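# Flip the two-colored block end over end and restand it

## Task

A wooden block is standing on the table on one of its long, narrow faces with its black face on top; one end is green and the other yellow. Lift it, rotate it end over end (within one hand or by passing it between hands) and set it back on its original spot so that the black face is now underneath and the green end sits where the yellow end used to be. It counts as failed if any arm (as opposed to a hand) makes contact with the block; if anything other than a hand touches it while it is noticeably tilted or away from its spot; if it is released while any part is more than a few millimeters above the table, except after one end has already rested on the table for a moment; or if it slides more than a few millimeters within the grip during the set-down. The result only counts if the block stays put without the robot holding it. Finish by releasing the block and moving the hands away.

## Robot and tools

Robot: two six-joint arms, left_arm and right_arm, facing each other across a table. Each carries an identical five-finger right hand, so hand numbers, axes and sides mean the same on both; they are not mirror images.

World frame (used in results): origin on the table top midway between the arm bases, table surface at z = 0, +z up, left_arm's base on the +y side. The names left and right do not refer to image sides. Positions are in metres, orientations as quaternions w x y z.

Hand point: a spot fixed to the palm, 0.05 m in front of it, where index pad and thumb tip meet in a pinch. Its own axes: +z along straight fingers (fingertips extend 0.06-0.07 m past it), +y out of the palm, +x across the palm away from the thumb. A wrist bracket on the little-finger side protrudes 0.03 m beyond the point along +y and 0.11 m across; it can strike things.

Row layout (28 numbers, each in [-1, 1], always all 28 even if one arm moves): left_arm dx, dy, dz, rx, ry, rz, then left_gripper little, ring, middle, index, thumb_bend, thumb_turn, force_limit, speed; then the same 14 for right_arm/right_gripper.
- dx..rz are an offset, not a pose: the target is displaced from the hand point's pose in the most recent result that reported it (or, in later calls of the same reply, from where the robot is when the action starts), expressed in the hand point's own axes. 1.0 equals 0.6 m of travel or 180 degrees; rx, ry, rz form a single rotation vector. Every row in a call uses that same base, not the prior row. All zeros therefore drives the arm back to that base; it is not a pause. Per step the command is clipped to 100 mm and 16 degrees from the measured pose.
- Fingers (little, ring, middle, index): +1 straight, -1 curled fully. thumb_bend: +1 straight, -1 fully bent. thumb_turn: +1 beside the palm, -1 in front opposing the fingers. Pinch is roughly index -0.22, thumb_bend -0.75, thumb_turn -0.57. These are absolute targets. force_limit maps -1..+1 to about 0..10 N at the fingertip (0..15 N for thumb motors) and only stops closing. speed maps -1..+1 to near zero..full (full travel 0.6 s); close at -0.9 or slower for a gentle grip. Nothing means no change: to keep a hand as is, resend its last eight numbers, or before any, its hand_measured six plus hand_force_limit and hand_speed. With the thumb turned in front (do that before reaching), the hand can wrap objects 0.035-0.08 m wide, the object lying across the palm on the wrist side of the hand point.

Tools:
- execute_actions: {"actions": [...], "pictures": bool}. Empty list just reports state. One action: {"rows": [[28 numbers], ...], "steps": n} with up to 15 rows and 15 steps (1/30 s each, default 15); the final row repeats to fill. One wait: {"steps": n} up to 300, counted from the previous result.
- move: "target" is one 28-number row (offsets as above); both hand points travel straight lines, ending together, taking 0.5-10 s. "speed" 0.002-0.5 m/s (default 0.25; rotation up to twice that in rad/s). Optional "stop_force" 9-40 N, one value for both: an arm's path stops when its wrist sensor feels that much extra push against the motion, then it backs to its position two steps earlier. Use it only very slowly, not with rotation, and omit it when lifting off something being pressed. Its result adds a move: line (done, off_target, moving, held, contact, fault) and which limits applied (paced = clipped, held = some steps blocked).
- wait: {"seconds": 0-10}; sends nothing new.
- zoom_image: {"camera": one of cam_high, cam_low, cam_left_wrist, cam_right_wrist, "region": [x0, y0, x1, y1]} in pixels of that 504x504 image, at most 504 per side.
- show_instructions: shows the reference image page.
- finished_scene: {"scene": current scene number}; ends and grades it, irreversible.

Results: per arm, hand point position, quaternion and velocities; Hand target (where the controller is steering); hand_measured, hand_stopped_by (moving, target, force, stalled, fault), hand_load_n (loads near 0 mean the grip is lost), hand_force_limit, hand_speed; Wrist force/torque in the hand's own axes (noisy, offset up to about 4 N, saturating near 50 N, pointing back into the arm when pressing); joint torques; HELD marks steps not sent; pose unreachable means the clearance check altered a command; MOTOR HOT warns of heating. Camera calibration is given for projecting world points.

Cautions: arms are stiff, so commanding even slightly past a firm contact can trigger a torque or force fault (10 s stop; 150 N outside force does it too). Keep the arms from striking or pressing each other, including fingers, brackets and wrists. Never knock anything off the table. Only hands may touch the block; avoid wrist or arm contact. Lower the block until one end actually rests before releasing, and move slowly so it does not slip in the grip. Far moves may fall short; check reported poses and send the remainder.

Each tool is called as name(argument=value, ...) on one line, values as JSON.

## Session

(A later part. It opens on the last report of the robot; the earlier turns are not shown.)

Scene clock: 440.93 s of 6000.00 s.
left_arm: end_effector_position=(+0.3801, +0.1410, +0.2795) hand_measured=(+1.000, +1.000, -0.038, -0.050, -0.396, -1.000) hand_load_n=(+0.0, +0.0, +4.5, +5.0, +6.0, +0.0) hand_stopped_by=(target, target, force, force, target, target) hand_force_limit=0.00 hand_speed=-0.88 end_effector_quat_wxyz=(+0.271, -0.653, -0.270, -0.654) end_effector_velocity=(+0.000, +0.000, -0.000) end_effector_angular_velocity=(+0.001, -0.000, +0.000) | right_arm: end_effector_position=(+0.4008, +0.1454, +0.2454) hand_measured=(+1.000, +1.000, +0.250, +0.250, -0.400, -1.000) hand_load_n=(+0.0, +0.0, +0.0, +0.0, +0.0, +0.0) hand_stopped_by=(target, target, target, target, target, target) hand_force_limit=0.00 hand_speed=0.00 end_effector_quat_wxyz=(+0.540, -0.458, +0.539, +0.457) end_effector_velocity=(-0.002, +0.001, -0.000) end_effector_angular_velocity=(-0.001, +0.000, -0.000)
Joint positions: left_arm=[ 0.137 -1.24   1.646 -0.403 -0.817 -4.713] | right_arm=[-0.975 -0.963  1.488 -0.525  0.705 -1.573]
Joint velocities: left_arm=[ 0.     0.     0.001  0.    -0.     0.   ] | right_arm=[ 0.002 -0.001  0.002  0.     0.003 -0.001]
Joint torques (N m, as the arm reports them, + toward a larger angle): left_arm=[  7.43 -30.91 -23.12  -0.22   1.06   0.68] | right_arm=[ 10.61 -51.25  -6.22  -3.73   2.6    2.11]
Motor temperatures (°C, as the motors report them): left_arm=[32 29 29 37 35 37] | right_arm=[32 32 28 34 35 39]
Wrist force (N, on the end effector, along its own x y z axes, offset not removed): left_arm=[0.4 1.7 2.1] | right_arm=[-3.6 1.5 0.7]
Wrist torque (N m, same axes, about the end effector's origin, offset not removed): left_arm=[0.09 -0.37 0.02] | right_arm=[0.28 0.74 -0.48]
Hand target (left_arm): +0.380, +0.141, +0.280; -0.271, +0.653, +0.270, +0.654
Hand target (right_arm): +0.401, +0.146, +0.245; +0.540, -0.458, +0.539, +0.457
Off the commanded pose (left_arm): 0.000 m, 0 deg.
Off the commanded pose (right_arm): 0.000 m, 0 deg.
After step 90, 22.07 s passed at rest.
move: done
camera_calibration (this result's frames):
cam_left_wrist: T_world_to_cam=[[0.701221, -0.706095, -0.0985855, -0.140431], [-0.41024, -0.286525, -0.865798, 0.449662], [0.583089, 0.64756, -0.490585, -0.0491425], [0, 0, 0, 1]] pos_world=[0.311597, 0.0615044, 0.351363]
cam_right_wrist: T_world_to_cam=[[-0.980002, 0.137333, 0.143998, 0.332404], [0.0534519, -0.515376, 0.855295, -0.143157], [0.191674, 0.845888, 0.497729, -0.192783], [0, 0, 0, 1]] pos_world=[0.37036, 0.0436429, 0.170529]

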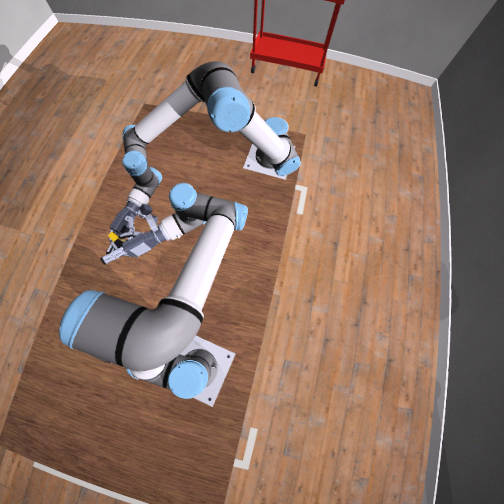

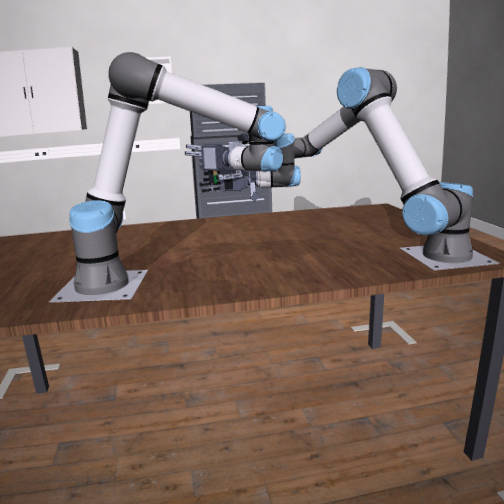

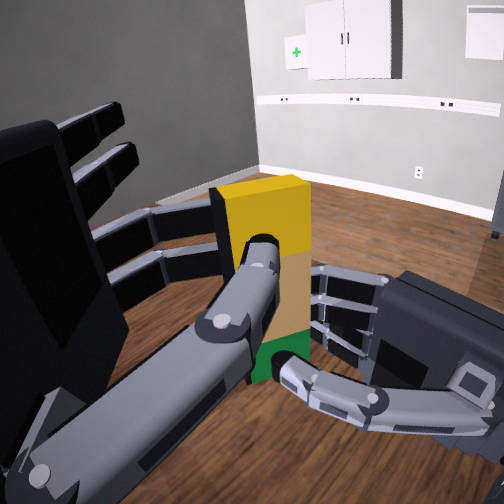

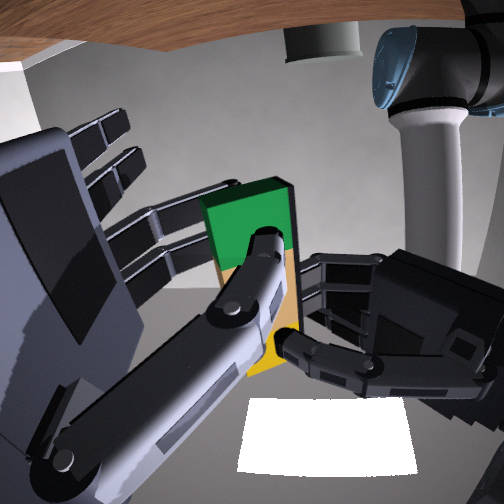

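move(target=[0,0,0,0,0,0, 1,1,-0.4,-0.4,-0.4,-1,0,-0.88, 0,-0.0062,0.00335,0,0,0, 1,1,0.12,0.12,-0.4,-1,0,-0.6], speed=0.01)

move(target=[0,0,0,0,0,0, 1,1,-0.4,-0.4,-0.4,-1,0,-0.88, 0,0,0,0,0,0, 1,1,-0.3,-0.3,-0.4,-1,-0.85,-0.92], speed=0.01)

Scene clock: 452.00 s of 6000.00 s.
left_arm: end_effector_position=(+0.3801, +0.1410, +0.2796) hand_measured=(+1.000, +1.000, -0.038, -0.050, -0.396, -1.000) hand_load_n=(+0.0, +0.0, +4.5, +5.0, +6.0, +0.0) hand_stopped_by=(target, target, force, force, target, target) hand_force_limit=0.00 hand_speed=-0.88 end_effector_quat_wxyz=(+0.271, -0.653, -0.270, -0.654) end_effector_velocity=(-0.000, +0.000, -0.000) end_effector_angular_velocity=(+0.001, +0.000, -0.000) | right_arm: end_effector_position=(+0.4046, +0.1468, +0.2454) hand_measured=(+1.000, +1.000, +0.120, +0.120, -0.400, -1.000) hand_load_n=(+0.0, +0.0, +0.0, +0.0, +0.0, +0.0) hand_stopped_by=(target, target, target, target, target, target) hand_force_limit=0.00 hand_speed=-0.60 end_effector_quat_wxyz=(+0.540, -0.458, +0.539, +0.457) end_effector_velocity=(+0.002, +0.000, +0.000) end_effector_angular_velocity=(+0.001, +0.001, -0.000)
Joint positions: left_arm=[ 0.137 -1.24   1.646 -0.403 -0.817 -4.713] | right_arm=[-0.977 -0.955  1.475 -0.519  0.703 -1.573]
Joint velocities: left_arm=[-0.  0.  0.  0. -0.  0.] | right_arm=[-0.001  0.003 -0.006  0.002 -0.001  0.001]
Joint torques (N m, as the arm reports them, + toward a larger angle): left_arm=[  6.28 -31.29 -19.23  -0.17   0.93   0.66] | right_arm=[-10.27 -32.15 -29.18   2.09  -2.42  -0.12]
Motor temperatures (°C, as the motors report them): left_arm=[32 29 29 37 35 37] | right_arm=[32 32 28 34 35 39]
Wrist force (N, on the end effector, along its own x y z axes, offset not removed): left_arm=[-1.5 2.4 0.4] | right_arm=[-1.6 1.8 -0.2]
Wrist torque (N m, same axes, about the end effector's origin, offset not removed): left_arm=[0.21 0.02 -0.16] | right_arm=[0.39 0.51 -0.41]
Hand target (left_arm): +0.380, +0.141, +0.280; -0.271, +0.653, +0.270, +0.654
Hand target (right_arm): +0.405, +0.147, +0.245; +0.540, -0.458, +0.539, +0.457
Off the commanded pose (left_arm): 0.000 m, 0 deg.
Off the commanded pose (right_arm): 0.000 m, 0 deg.
After step 90, 7.37 s passed at rest.
move: done
camera_calibration (this result's frames):
cam_left_wrist: T_world_to_cam=[[0.701221, -0.706099, -0.0985596, -0.140444], [-0.410241, -0.286558, -0.865787, 0.449668], [0.583088, 0.647541, -0.490611, -0.0491212], [0, 0, 0, 1]] pos_world=[0.311596, 0.0614963, 0.351375]
cam_right_wrist: T_world_to_cam=[[-0.979989, 0.137318, 0.144105, 0.335922], [0.0535466, -0.515403, 0.855273, -0.142716], [0.191717, 0.845874, 0.497736, -0.194657], [0, 0, 0, 1]] pos_world=[0.374161, 0.0449708, 0.170541]

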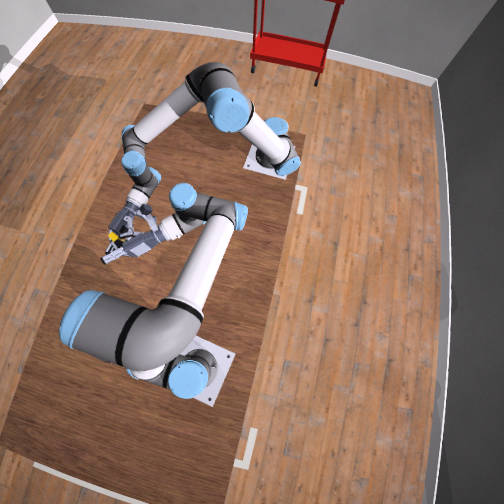

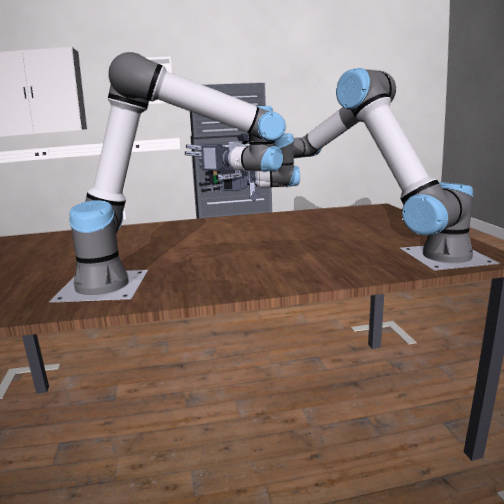

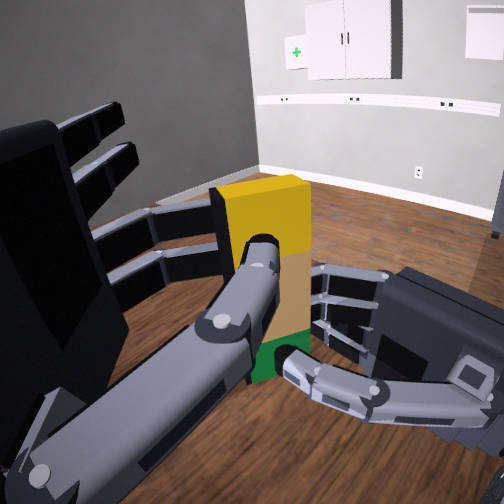

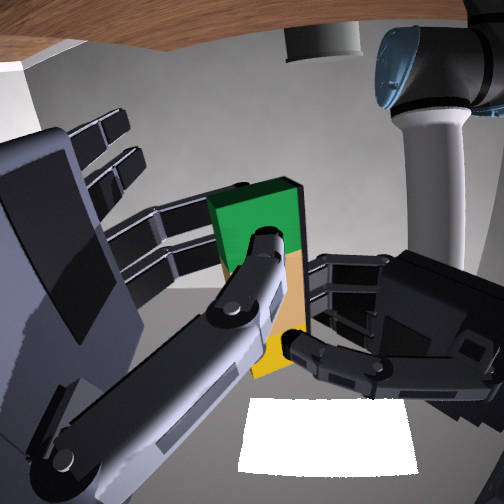

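Scene clock: 453.30 s of 6000.00 s.
left_arm: end_effector_position=(+0.3801, +0.1410, +0.2796) hand_measured=(+1.000, +1.000, -0.038, -0.050, -0.396, -1.000) hand_load_n=(+0.0, +0.0, +5.5, +3.5, +5.5, -1.0) hand_stopped_by=(target, target, force, force, target, target) hand_force_limit=0.00 hand_speed=-0.88 end_effector_quat_wxyz=(+0.271, -0.653, -0.270, -0.654) end_effector_velocity=(+0.000, +0.000, +0.000) end_effector_angular_velocity=(-0.001, -0.000, +0.000) | right_arm: end_effector_position=(+0.4046, +0.1467, +0.2454) hand_measured=(+1.000, +1.000, -0.022, -0.018, -0.400, -1.000) hand_load_n=(+0.0, +0.0, +1.5, +0.5, +0.0, +0.0) hand_stopped_by=(target, target, force, force, target, target) hand_force_limit=-0.85 hand_speed=-0.92 end_effector_quat_wxyz=(+0.540, -0.458, +0.539, +0.457) end_effector_velocity=(-0.000, +0.000, +0.000) end_effector_angular_velocity=(+0.000, +0.000, +0.000)
Joint positions: left_arm=[ 0.137 -1.24   1.646 -0.403 -0.817 -4.713] | right_arm=[-0.977 -0.955  1.475 -0.519  0.703 -1.573]
Joint velocities: left_arm=[ 0. -0. -0.  0.  0. -0.] | right_arm=[ 0.    -0.     0.    -0.     0.     0.001]
Joint torques (N m, as the arm reports them, + toward a larger angle): left_arm=[  6.91 -32.52 -18.12  -0.08   0.94   0.82] | right_arm=[ -2.3  -50.21  -4.97  -3.48   1.21  -0.9 ]
Motor temperatures (°C, as the motors report them): left_arm=[32 29 29 37 35 37] | right_arm=[32 32 28 34 35 39]
Wrist force (N, on the end effector, along its own x y z axes, offset not removed): left_arm=[1.5 2.3 -0.9] | right_arm=[-2.9 0.9 0.3]
Wrist torque (N m, same axes, about the end effector's origin, offset not removed): left_arm=[0.04 -0.47 -0.05] | right_arm=[0.28 0.66 -0.50]
Hand target (left_arm): +0.380, +0.141, +0.280; -0.271, +0.653, +0.270, +0.654
Hand target (right_arm): +0.405, +0.147, +0.245; +0.540, -0.458, +0.539, +0.457
Off the commanded pose (left_arm): 0.000 m, 0 deg.
Off the commanded pose (right_arm): 0.000 m, 0 deg.
move: done
camera_calibration (this result's frames):
cam_left_wrist: T_world_to_cam=[[0.701221, -0.706098, -0.0985597, -0.140444], [-0.410241, -0.286558, -0.865787, 0.449668], [0.583088, 0.647541, -0.490611, -0.0491212], [0, 0, 0, 1]] pos_world=[0.311596, 0.0614963, 0.351375]
cam_right_wrist: T_world_to_cam=[[-0.979989, 0.137321, 0.1441, 0.33594], [0.0535396, -0.515407, 0.855272, -0.14272], [0.191717, 0.845872, 0.497741, -0.194651], [0, 0, 0, 1]] pos_world=[0.374176, 0.0449595, 0.170541]

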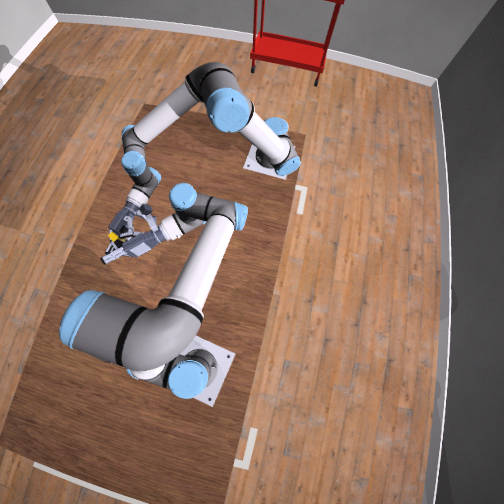

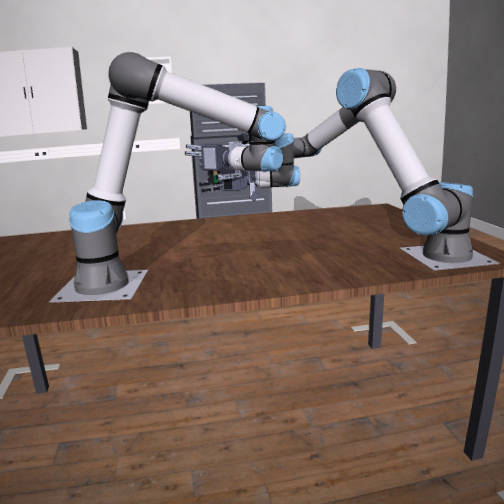

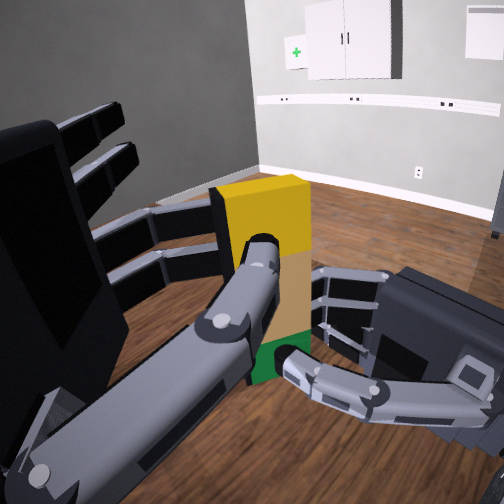

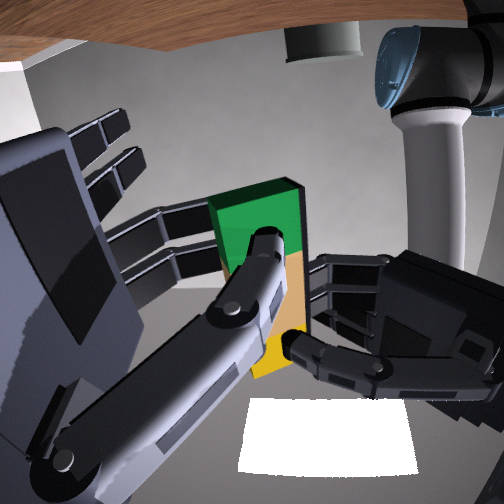

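move(target=[0,0,0,0,0,0, 1,1,-0.4,-0.4,-0.4,-1,0,-0.88, 0,-0.0007,0.0024,0,0,0, 1,1,-0.3,-0.3,-0.4,-1,-0.85,-0.92], speed=0.004)

move(target=[0,0,0,0,0,0, 1,1,-0.4,-0.4,-0.4,-1,0,-0.88, 0,0,0,0,0,0, 1,1,-0.4,-0.4,-0.4,-1,0.05,-0.9], speed=0.01)

Scene clock: 460.10 s of 6000.00 s.
left_arm: end_effector_position=(+0.3801, +0.1410, +0.2796) hand_measured=(+1.000, +1.000, -0.038, -0.050, -0.396, -1.000) hand_load_n=(+0.0, +0.0, +4.0, +5.5, +5.5, +0.5) hand_stopped_by=(target, target, force, force, target, target) hand_force_limit=0.00 hand_speed=-0.88 end_effector_quat_wxyz=(+0.271, -0.653, -0.270, -0.654) end_effector_velocity=(-0.000, +0.000, -0.000) end_effector_angular_velocity=(+0.002, -0.000, -0.000) | right_arm: end_effector_position=(+0.4052, +0.1480, +0.2454) hand_measured=(+1.000, +1.000, -0.022, -0.018, -0.400, -1.000) hand_load_n=(+0.0, +0.0, +0.5, +0.0, +0.5, -1.0) hand_stopped_by=(target, target, force, force, target, target) hand_force_limit=-0.85 hand_speed=-0.92 end_effector_quat_wxyz=(+0.540, -0.458, +0.539, +0.457) end_effector_velocity=(+0.000, +0.001, +0.000) end_effector_angular_velocity=(+0.000, -0.001, +0.001)
Joint positions: left_arm=[ 0.137 -1.24   1.646 -0.403 -0.817 -4.713] | right_arm=[-0.975 -0.952  1.47  -0.517  0.705 -1.573]
Joint velocities: left_arm=[-0.     0.     0.001  0.001  0.    -0.   ] | right_arm=[ 0.001  0.001 -0.002  0.     0.    -0.   ]
Joint torques (N m, as the arm reports them, + toward a larger angle): left_arm=[  7.95 -31.94 -17.84  -0.2    1.23   0.71] | right_arm=[ 10.44 -33.92 -30.05   1.84   2.41  -0.51]
Motor temperatures (°C, as the motors report them): left_arm=[32 29 29 37 35 37] | right_arm=[32 32 28 34 35 39]
Wrist force (N, on the end effector, along its own x y z axes, offset not removed): left_arm=[2.4 0.4 1.5] | right_arm=[-0.8 0.7 -1.2]
Wrist torque (N m, same axes, about the end effector's origin, offset not removed): left_arm=[-0.07 -0.40 -0.01] | right_arm=[0.21 0.40 -0.47]
Hand target (left_arm): +0.380, +0.141, +0.280; -0.271, +0.653, +0.270, +0.654
Hand target (right_arm): +0.405, +0.148, +0.245; +0.540, -0.458, +0.539, +0.457
Off the commanded pose (left_arm): 0.000 m, 0 deg.
Off the commanded pose (right_arm): 0.000 m, 0 deg.
After step 90, 3.10 s passed at rest.
move: done
camera_calibration (this result's frames):
cam_left_wrist: T_world_to_cam=[[0.701221, -0.706099, -0.0985594, -0.140444], [-0.410241, -0.286558, -0.865787, 0.449668], [0.583088, 0.647541, -0.490611, -0.0491211], [0, 0, 0, 1]] pos_world=[0.311596, 0.0614963, 0.351375]
cam_right_wrist: T_world_to_cam=[[-0.979987, 0.137325, 0.144111, 0.336362], [0.0535489, -0.515399, 0.855275, -0.142087], [0.191725, 0.845876, 0.497731, -0.195859], [0, 0, 0, 1]] pos_world=[0.37479, 0.0462506, 0.170535]

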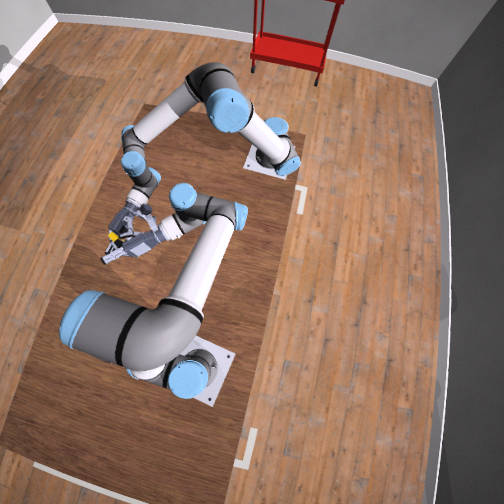

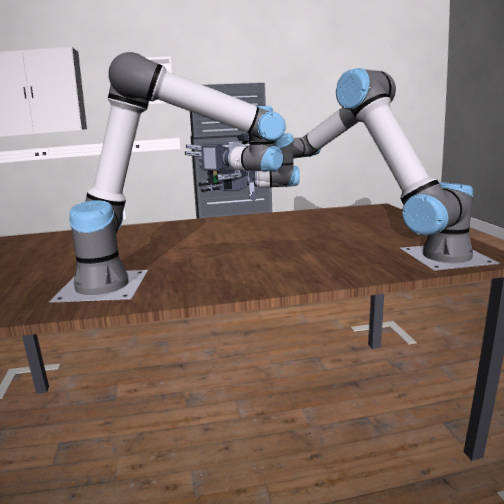

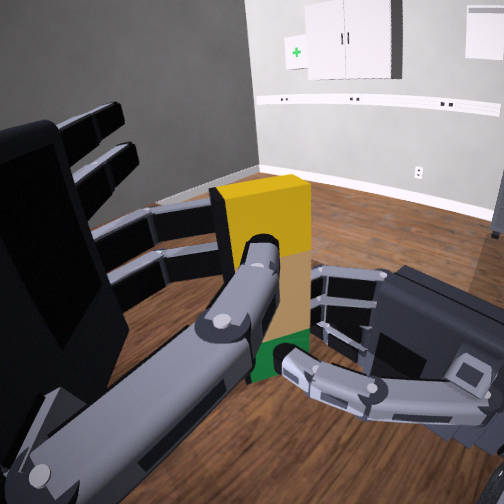

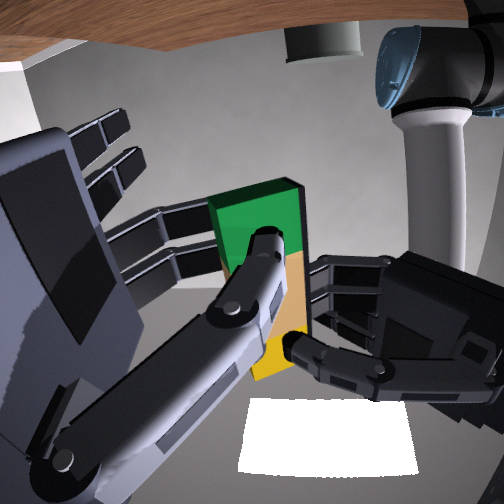

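Scene clock: 460.60 s of 6000.00 s.
left_arm: end_effector_position=(+0.3801, +0.1410, +0.2796) hand_measured=(+1.000, +1.000, -0.038, -0.050, -0.396, -1.000) hand_load_n=(+0.0, +0.0, +4.5, +5.5, +4.5, +0.0) hand_stopped_by=(target, target, force, force, target, target) hand_force_limit=0.00 hand_speed=-0.88 end_effector_quat_wxyz=(+0.271, -0.653, -0.270, -0.654) end_effector_velocity=(-0.000, -0.000, -0.000) end_effector_angular_velocity=(+0.000, -0.001, +0.000) | right_arm: end_effector_position=(+0.4052, +0.1481, +0.2454) hand_measured=(+1.000, +1.000, -0.034, -0.042, -0.398, -1.000) hand_load_n=(+0.0, +0.0, +5.5, +6.0, +3.0, -0.5) hand_stopped_by=(target, target, force, force, target, target) hand_force_limit=0.05 hand_speed=-0.90 end_effector_quat_wxyz=(+0.540, -0.458, +0.539, +0.457) end_effector_velocity=(+0.001, -0.000, -0.000) end_effector_angular_velocity=(-0.001, +0.003, -0.001)
Joint positions: left_arm=[ 0.137 -1.24   1.646 -0.403 -0.817 -4.713] | right_arm=[-0.975 -0.952  1.47  -0.517  0.705 -1.573]
Joint velocities: left_arm=[-0.     0.001 -0.     0.    -0.    -0.001] | right_arm=[-0.001 -0.     0.     0.002  0.     0.001]
Joint torques (N m, as the arm reports them, + toward a larger angle): left_arm=[  7.7  -31.95 -16.36  -0.14   1.13   0.59] | right_arm=[  8.85 -38.06 -22.88   0.89   1.46  -0.28]
Motor temperatures (°C, as the motors report them): left_arm=[32 29 29 37 35 37] | right_arm=[32 32 28 34 35 39]
Wrist force (N, on the end effector, along its own x y z axes, offset not removed): left_arm=[0.2 1.7 -2.5] | right_arm=[-1.7 0.8 1.6]
Wrist torque (N m, same axes, about the end effector's origin, offset not removed): left_arm=[0.20 -0.11 -0.06] | right_arm=[0.30 0.59 -0.42]
Hand target (left_arm): +0.380, +0.141, +0.280; -0.271, +0.653, +0.270, +0.654
Hand target (right_arm): +0.405, +0.148, +0.245; +0.540, -0.458, +0.539, +0.457
Off the commanded pose (left_arm): 0.000 m, 0 deg.
Off the commanded pose (right_arm): 0.000 m, 0 deg.
move: done
camera_calibration (this result's frames):
cam_left_wrist: T_world_to_cam=[[0.701221, -0.706099, -0.0985598, -0.140444], [-0.410241, -0.286557, -0.865787, 0.449668], [0.583088, 0.647541, -0.490611, -0.0491212], [0, 0, 0, 1]] pos_world=[0.311596, 0.0614962, 0.351375]
cam_right_wrist: T_world_to_cam=[[-0.979987, 0.137327, 0.144109, 0.33637], [0.0535462, -0.5154, 0.855275, -0.142076], [0.191727, 0.845875, 0.497732, -0.195879], [0, 0, 0, 1]] pos_world=[0.374801, 0.04627, 0.170536]

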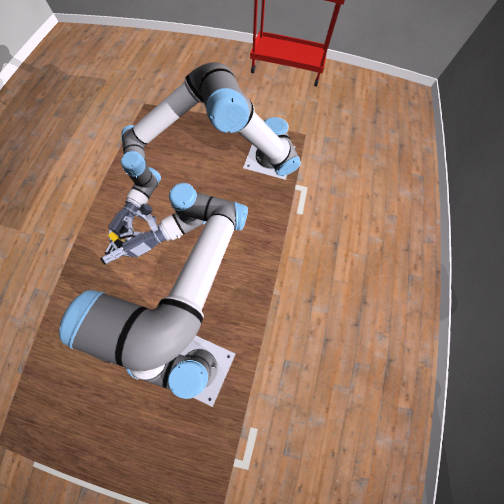

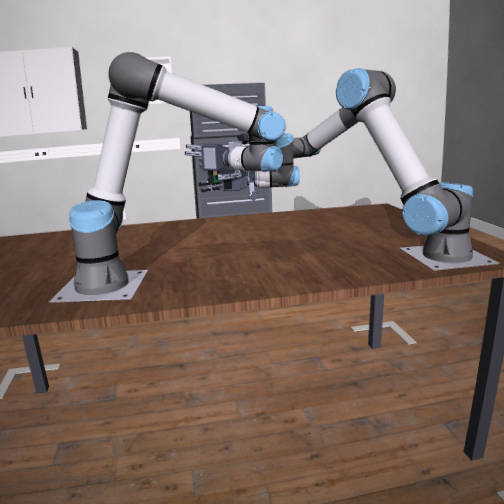

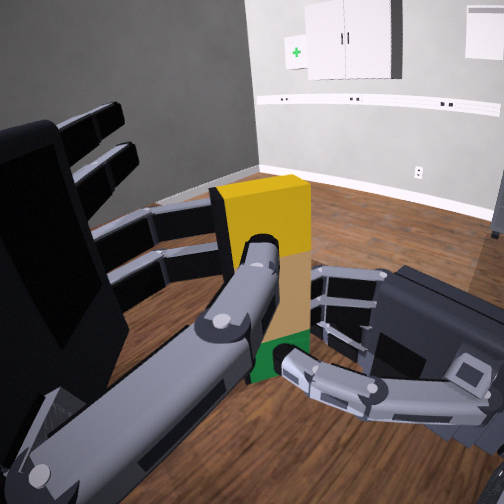

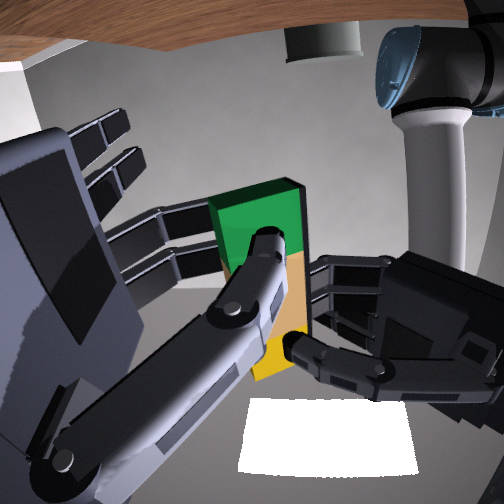

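move(target=[0,0,0,0,0,0, 1,1,0.3,0.3,-0.4,-1,0,-0.6, 0,0,0,0,0,0, 1,1,-0.4,-0.4,-0.4,-1,0.05,-0.9], speed=0.01)

move(target=[0,0.0027,-0.0079,0,0,0, 1,1,0.3,0.3,-0.4,-1,0,-0.6, 0,0,0,0,0,0, 1,1,-0.4,-0.4,-0.4,-1,0.05,-0.9], speed=0.01)

move(target=[0,-0.1576,-0.0543,0,0,0, 1,1,0.3,0.3,-0.4,-1,0,-0.6, 0,0,0,0,0,0, 1,1,-0.4,-0.4,-0.4,-1,0.05,-0.9], speed=0.08)

zoom_image(camera="cam_right_wrist", region=[150, 140, 402, 392])

Scene clock: 474.70 s of 6000.00 s.
left_arm: end_effector_position=(+0.3801, +0.1410, +0.2796) hand_measured=(+1.000, +1.000, +0.300, +0.300, -0.398, -1.000) hand_load_n=(+0.0, +0.0, +0.0, +0.0, +1.5, -0.5) hand_stopped_by=(target, target, target, target, target, target) hand_force_limit=0.00 hand_speed=-0.60 end_effector_quat_wxyz=(+0.271, -0.653, -0.270, -0.654) end_effector_velocity=(+0.000, -0.000, +0.000) end_effector_angular_velocity=(-0.000, +0.000, +0.000) | right_arm: end_effector_position=(+0.4052, +0.1480, +0.2454) hand_measured=(+1.000, +1.000, -0.034, -0.042, -0.398, -1.000) hand_load_n=(+0.0, +0.0, +5.0, +6.5, +5.0, +0.5) hand_stopped_by=(target, target, force, force, target, target) hand_force_limit=0.05 hand_speed=-0.90 end_effector_quat_wxyz=(+0.540, -0.458, +0.539, +0.457) end_effector_velocity=(-0.000, +0.000, -0.000) end_effector_angular_velocity=(-0.000, -0.002, -0.000)
Joint positions: left_arm=[ 0.137 -1.24   1.646 -0.403 -0.817 -4.713] | right_arm=[-0.975 -0.952  1.47  -0.517  0.705 -1.573]
Joint velocities: left_arm=[ 0.    -0.    -0.001  0.    -0.     0.   ] | right_arm=[-0.    -0.    -0.    -0.     0.    -0.002]
Joint torques (N m, as the arm reports them, + toward a larger angle): left_arm=[  7.07 -31.88 -18.82  -0.64   0.99   0.57] | right_arm=[ -3.02 -44.6  -12.11  -2.48  -1.64  -0.45]
Motor temperatures (°C, as the motors report them): left_arm=[32 29 29 37 35 37] | right_arm=[32 32 28 34 35 39]
Wrist force (N, on the end effector, along its own x y z axes, offset not removed): left_arm=[0.5 1.8 -0.3] | right_arm=[0.1 -0.9 2.1]
Wrist torque (N m, same axes, about the end effector's origin, offset not removed): left_arm=[-0.17 -0.13 -0.13] | right_arm=[0.15 0.43 -0.35]
Hand target (left_arm): +0.380, +0.141, +0.280; -0.271, +0.653, +0.270, +0.654
Hand target (right_arm): +0.405, +0.148, +0.245; +0.540, -0.458, +0.539, +0.457
Off the commanded pose (left_arm): 0.000 m, 0 deg.
Off the commanded pose (right_arm): 0.000 m, 0 deg.
After step 90, 10.30 s passed at rest.
move: done
camera_calibration (this result's frames):
cam_left_wrist: T_world_to_cam=[[0.701221, -0.706098, -0.09856, -0.140444], [-0.410241, -0.286557, -0.865787, 0.449668], [0.583088, 0.647541, -0.49061, -0.0491212], [0, 0, 0, 1]] pos_world=[0.311596, 0.0614963, 0.351375]
cam_right_wrist: T_world_to_cam=[[-0.979989, 0.137306, 0.144112, 0.336351], [0.0535599, -0.515398, 0.855276, -0.142086], [0.19171, 0.84588, 0.49773, -0.195857], [0, 0, 0, 1]] pos_world=[0.374779, 0.0462575, 0.170535]

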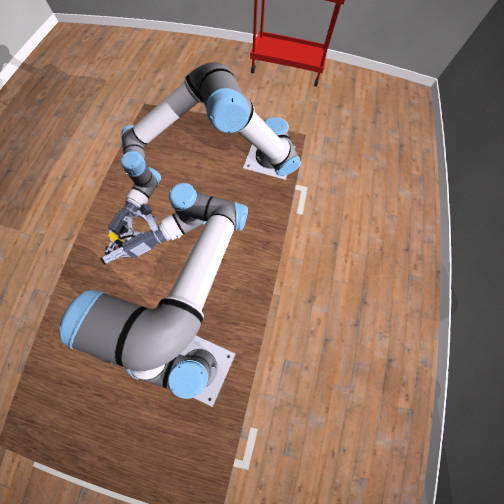

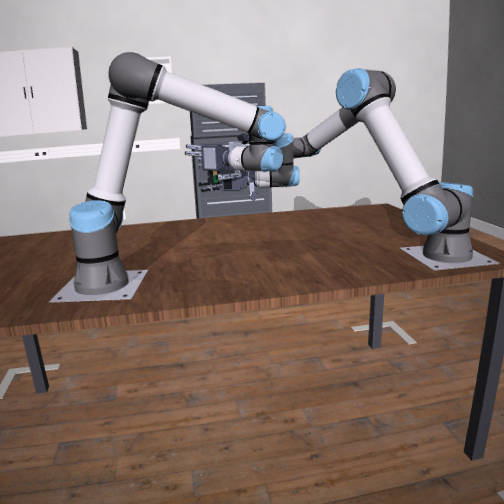

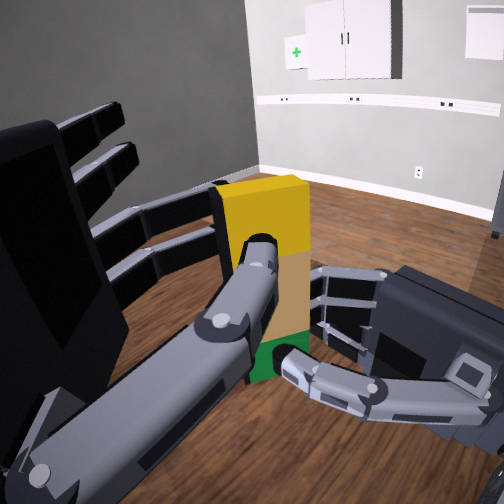

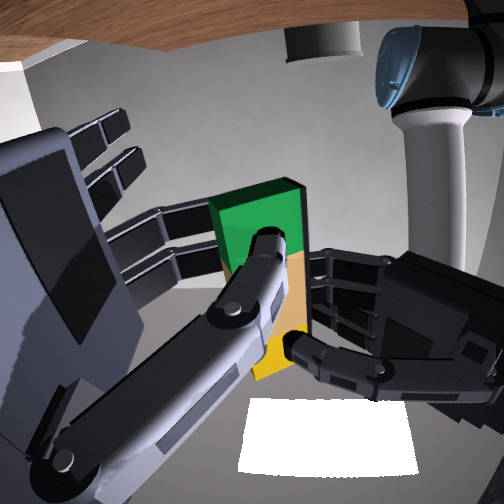

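Scene clock: 475.43 s of 6000.00 s.
left_arm: end_effector_position=(+0.3779, +0.1367, +0.2796) hand_measured=(+1.000, +1.000, +0.300, +0.300, -0.400, -1.000) hand_load_n=(+0.0, +0.0, +0.0, +0.0, +0.0, +0.0) hand_stopped_by=(target, target, target, target, target, target) hand_force_limit=0.00 hand_speed=-0.60 end_effector_quat_wxyz=(+0.271, -0.653, -0.270, -0.654) end_effector_velocity=(-0.001, -0.001, -0.000) end_effector_angular_velocity=(+0.002, +0.001, +0.000) | right_arm: end_effector_position=(+0.4052, +0.1480, +0.2454) hand_measured=(+1.000, +1.000, -0.034, -0.042, -0.398, -1.000) hand_load_n=(+0.0, +0.0, +5.5, +3.5, +4.5, -1.5) hand_stopped_by=(target, target, force, force, target, target) hand_force_limit=0.05 hand_speed=-0.90 end_effector_quat_wxyz=(+0.540, -0.458, +0.539, +0.457) end_effector_velocity=(-0.000, +0.000, -0.000) end_effector_angular_velocity=(-0.000, -0.001, +0.000)
Joint positions: left_arm=[ 0.133 -1.231  1.634 -0.399 -0.821 -4.713] | right_arm=[-0.975 -0.952  1.47  -0.517  0.705 -1.573]
Joint velocities: left_arm=[-0.001  0.004 -0.004  0.001 -0.002  0.001] | right_arm=[ 0.     0.     0.    -0.     0.    -0.001]
Joint torques (N m, as the arm reports them, + toward a larger angle): left_arm=[ -9.7  -22.89 -25.98   2.64  -1.65   0.76] | right_arm=[ -3.53 -45.52 -12.35  -2.27  -1.2   -0.62]
Motor temperatures (°C, as the motors report them): left_arm=[32 29 29 37 35 37] | right_arm=[32 32 28 34 35 39]
Wrist force (N, on the end effector, along its own x y z axes, offset not removed): left_arm=[0.5 1.3 -1.3] | right_arm=[-1.2 1.4 0.5]
Wrist torque (N m, same axes, about the end effector's origin, offset not removed): left_arm=[0.13 -0.08 -0.10] | right_arm=[0.28 0.39 -0.43]
Hand target (left_arm): +0.378, +0.136, +0.280; -0.271, +0.653, +0.270, +0.654
Hand target (right_arm): +0.405, +0.148, +0.245; +0.540, -0.458, +0.539, +0.457
Off the commanded pose (left_arm): 0.000 m, 0 deg.
Off the commanded pose (right_arm): 0.000 m, 0 deg.
move: done
camera_calibration (this result's frames):
cam_left_wrist: T_world_to_cam=[[0.701216, -0.706107, -0.0985379, -0.142005], [-0.410233, -0.28657, -0.865787, 0.447555], [0.5831, 0.647527, -0.490615, -0.0450874], [0, 0, 0, 1]] pos_world=[0.309468, 0.0571798, 0.351373]
cam_right_wrist: T_world_to_cam=[[-0.979989, 0.137306, 0.144112, 0.336351], [0.0535603, -0.515397, 0.855276, -0.142086], [0.19171, 0.84588, 0.49773, -0.195857], [0, 0, 0, 1]] pos_world=[0.374779, 0.0462575, 0.170535]

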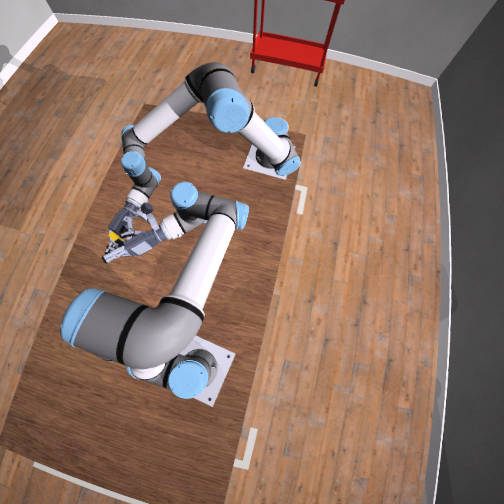

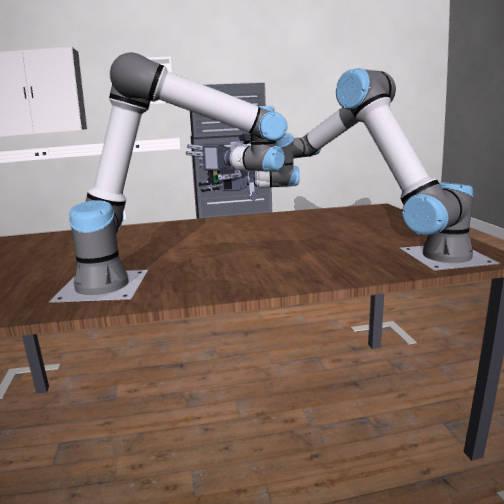

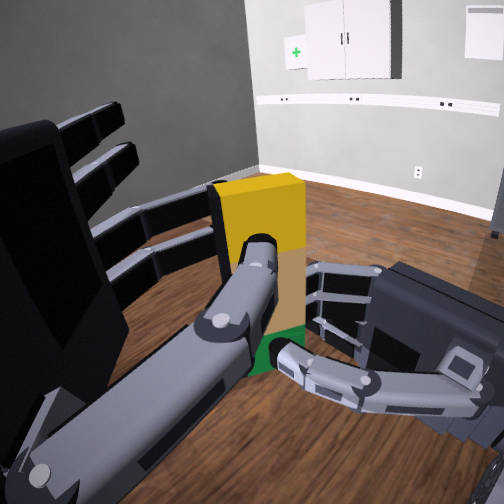

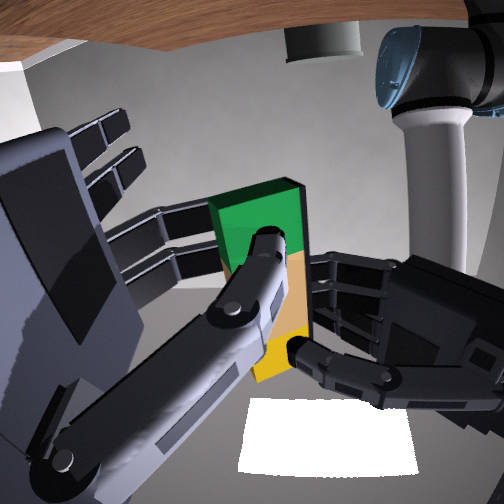

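Scene clock: 477.13 s of 6000.00 s.
left_arm: end_effector_position=(+0.2884, +0.1805, +0.2796) hand_measured=(+1.000, +1.000, +0.300, +0.300, -0.400, -1.000) hand_load_n=(+0.0, +0.0, +0.0, +0.0, +0.0, +0.0) hand_stopped_by=(target, target, target, target, target, target) hand_force_limit=0.00 hand_speed=-0.60 end_effector_quat_wxyz=(+0.271, -0.653, -0.270, -0.654) end_effector_velocity=(-0.002, +0.001, +0.000) end_effector_angular_velocity=(+0.000, -0.001, -0.001) | right_arm: end_effector_position=(+0.4052, +0.1480, +0.2454) hand_measured=(+1.000, +1.000, -0.034, -0.042, -0.398, -1.000) hand_load_n=(+0.0, +0.0, +5.5, +3.5, +4.5, -1.5) hand_stopped_by=(target, target, force, force, target, target) hand_force_limit=0.05 hand_speed=-0.90 end_effector_quat_wxyz=(+0.540, -0.458, +0.539, +0.457) end_effector_velocity=(+0.000, -0.000, +0.000) end_effector_angular_velocity=(+0.000, +0.000, -0.000)
Joint positions: left_arm=[-0.068 -1.358  1.802 -0.441 -1.022 -4.713] | right_arm=[-0.975 -0.952  1.47  -0.517  0.705 -1.573]
Joint velocities: left_arm=[-0.006 -0.002  0.003  0.    -0.005 -0.001] | right_arm=[-0. -0.  0. -0.  0.  0.]
Joint torques (N m, as the arm reports them, + toward a larger angle): left_arm=[-10.44 -34.33  -9.3   -0.33  -1.53   1.1 ] | right_arm=[ -3.42 -44.91 -12.23  -2.29  -1.23  -0.61]
Motor temperatures (°C, as the motors report them): left_arm=[32 29 29 37 35 37] | right_arm=[32 32 28 34 35 39]
Wrist force (N, on the end effector, along its own x y z axes, offset not removed): left_arm=[0.9 3.1 0.6] | right_arm=[-1.5 0.5 0.9]
Wrist torque (N m, same axes, about the end effector's origin, offset not removed): left_arm=[0.37 -0.32 -0.03] | right_arm=[0.11 0.50 -0.48]
Hand target (left_arm): +0.288, +0.181, +0.280; -0.271, +0.653, +0.270, +0.654
Hand target (right_arm): +0.405, +0.148, +0.245; +0.540, -0.458, +0.539, +0.457
Off the commanded pose (left_arm): 0.000 m, 0 deg.
Off the commanded pose (right_arm): 0.000 m, 0 deg.
move: done
camera_calibration (this result's frames):
cam_left_wrist: T_world_to_cam=[[0.701269, -0.706101, -0.0981971, -0.0483388], [-0.409855, -0.286623, -0.865948, 0.423357], [0.583302, 0.647509, -0.490398, -0.0213834], [0, 0, 0, 1]] pos_world=[0.219886, 0.101057, 0.351372]
cam_right_wrist: T_world_to_cam=[[-0.979989, 0.137306, 0.144112, 0.336351], [0.0535601, -0.515398, 0.855276, -0.142086], [0.19171, 0.84588, 0.49773, -0.195857], [0, 0, 0, 1]] pos_world=[0.374779, 0.0462576, 0.170535]

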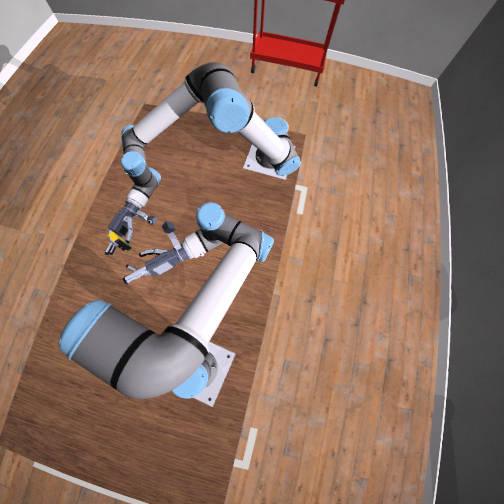

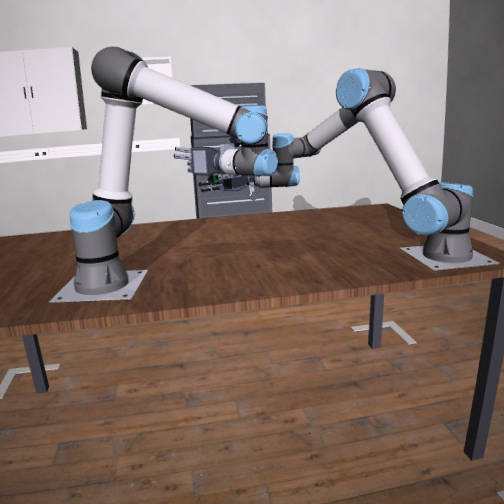

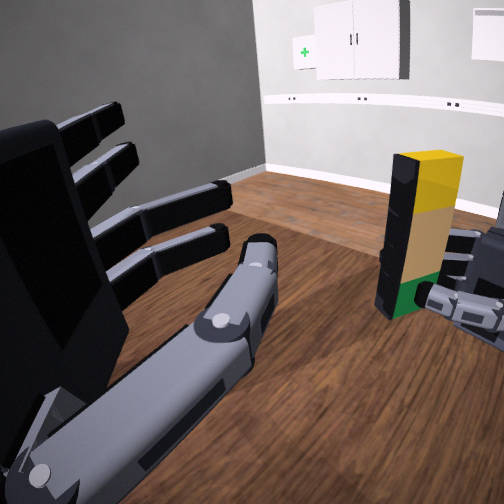

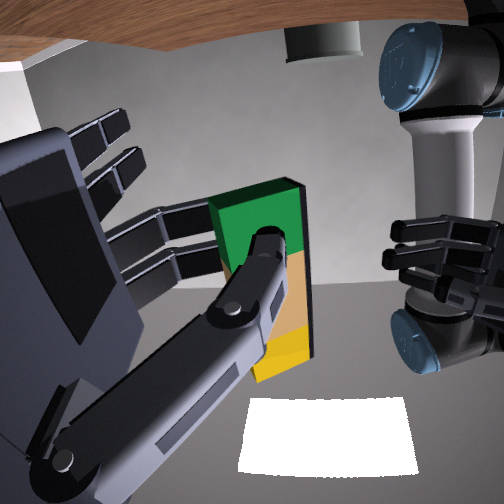

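Region (150, 140, 402, 392) of cam_right_wrist's 504x504 image, scaled by 2.000, with more detail than that image has.

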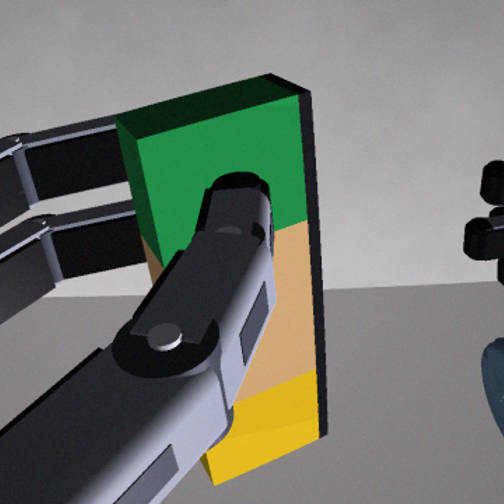

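move(target=[0,0,0,0,0,0, 1,1,0.3,0.3,-0.4,-1,0,-0.6, 0.279,-0.2995,-0.0378,0.0776,0.2455,-0.4375, 1,1,-0.4,-0.4,-0.4,-1,0.05,-0.9], speed=0.2)

zoom_image(camera="cam_right_wrist", region=[150, 140, 402, 392])

Scene clock: 521.47 s of 6000.00 s.
left_arm: end_effector_position=(+0.2884, +0.1805, +0.2796) hand_measured=(+1.000, +1.000, +0.300, +0.300, -0.400, -1.000) hand_load_n=(+0.0, +0.0, +0.0, +0.0, +0.0, +0.0) hand_stopped_by=(target, target, target, target, target, target) hand_force_limit=0.00 hand_speed=-0.60 end_effector_quat_wxyz=(+0.271, -0.653, -0.270, -0.654) end_effector_velocity=(+0.000, +0.000, +0.000) end_effector_angular_velocity=(+0.001, +0.001, -0.000) | right_arm: end_effector_position=(+0.5788, +0.0962, +0.0784) hand_measured=(+1.000, +1.000, -0.034, -0.042, -0.398, -1.000) hand_load_n=(+0.0, +0.0, +5.5, +4.0, +4.5, -1.5) hand_stopped_by=(target, target, force, force, target, target) hand_force_limit=0.05 hand_speed=-0.90 end_effector_quat_wxyz=(+0.522, -0.752, +0.331, -0.230) end_effector_velocity=(+0.001, -0.000, -0.002) end_effector_angular_velocity=(-0.008, -0.010, -0.001)
Joint positions: left_arm=[-0.068 -1.358  1.802 -0.441 -1.022 -4.713] | right_arm=[-0.938 -0.788  1.176 -0.028  1.419 -3.2  ]
Joint velocities: left_arm=[ 0.    -0.001  0.     0.001  0.     0.001] | right_arm=[ 0.002  0.002  0.001 -0.005  0.008 -0.011]
Joint torques (N m, as the arm reports them, + toward a larger angle): left_arm=[  8.4  -15.67 -24.45   2.72   1.7    0.88] | right_arm=[ 12.56 -38.74  -6.13  -3.5    2.64  -2.87]
Motor temperatures (°C, as the motors report them): left_arm=[32 29 29 37 35 37] | right_arm=[32 32 28 34 35 39]
Wrist force (N, on the end effector, along its own x y z axes, offset not removed): left_arm=[0.5 2.8 0.4] | right_arm=[-1.9 0.7 1.2]
Wrist torque (N m, same axes, about the end effector's origin, offset not removed): left_arm=[0.38 -0.29 -0.03] | right_arm=[0.05 0.45 -0.46]
Hand target (left_arm): +0.288, +0.181, +0.280; -0.271, +0.653, +0.270, +0.654
Hand target (right_arm): +0.579, +0.096, +0.078; -0.522, +0.752, -0.331, +0.231
Off the commanded pose (left_arm): 0.000 m, 0 deg.
Off the commanded pose (right_arm): 0.000 m, 0 deg.
After step 90, 36.87 s passed at rest.
move: done
camera_calibration (this result's frames):
cam_left_wrist: T_world_to_cam=[[0.701269, -0.706101, -0.0981972, -0.0483386], [-0.409854, -0.286622, -0.865949, 0.423357], [0.583302, 0.647509, -0.490398, -0.0213835], [0, 0, 0, 1]] pos_world=[0.219886, 0.101058, 0.351372]
cam_right_wrist: T_world_to_cam=[[-0.369162, -0.140857, -0.918629, 0.294271], [-0.887366, 0.347209, 0.30336, 0.469658], [0.276226, 0.927149, -0.253168, -0.100017], [0, 0, 0, 1]] pos_world=[0.55302, -0.0288889, 0.102529]

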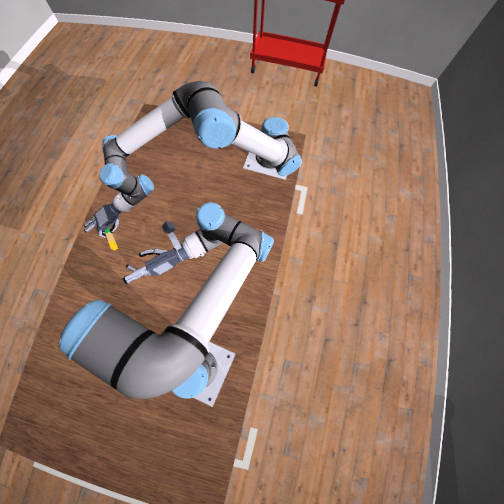

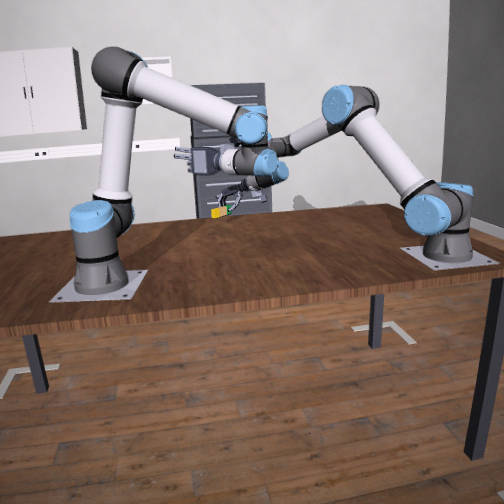

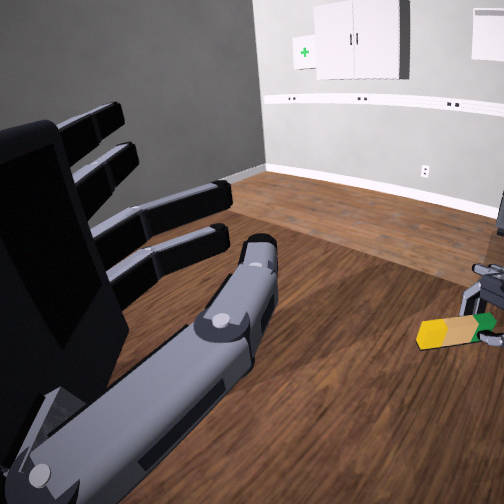

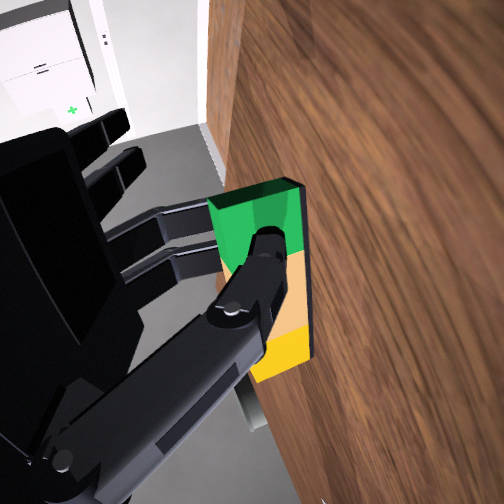

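Region (150, 140, 402, 392) of cam_right_wrist's 504x504 image, scaled by 2.000, with more detail than that image has.

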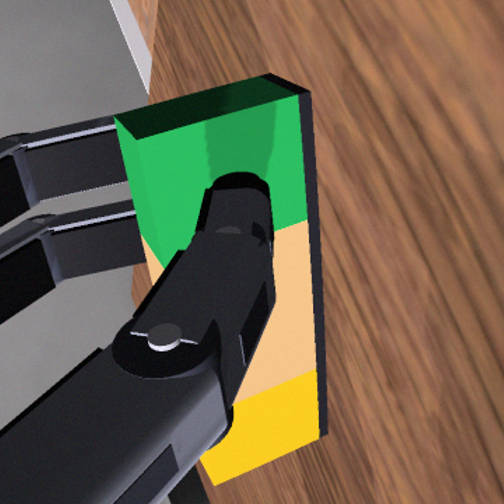

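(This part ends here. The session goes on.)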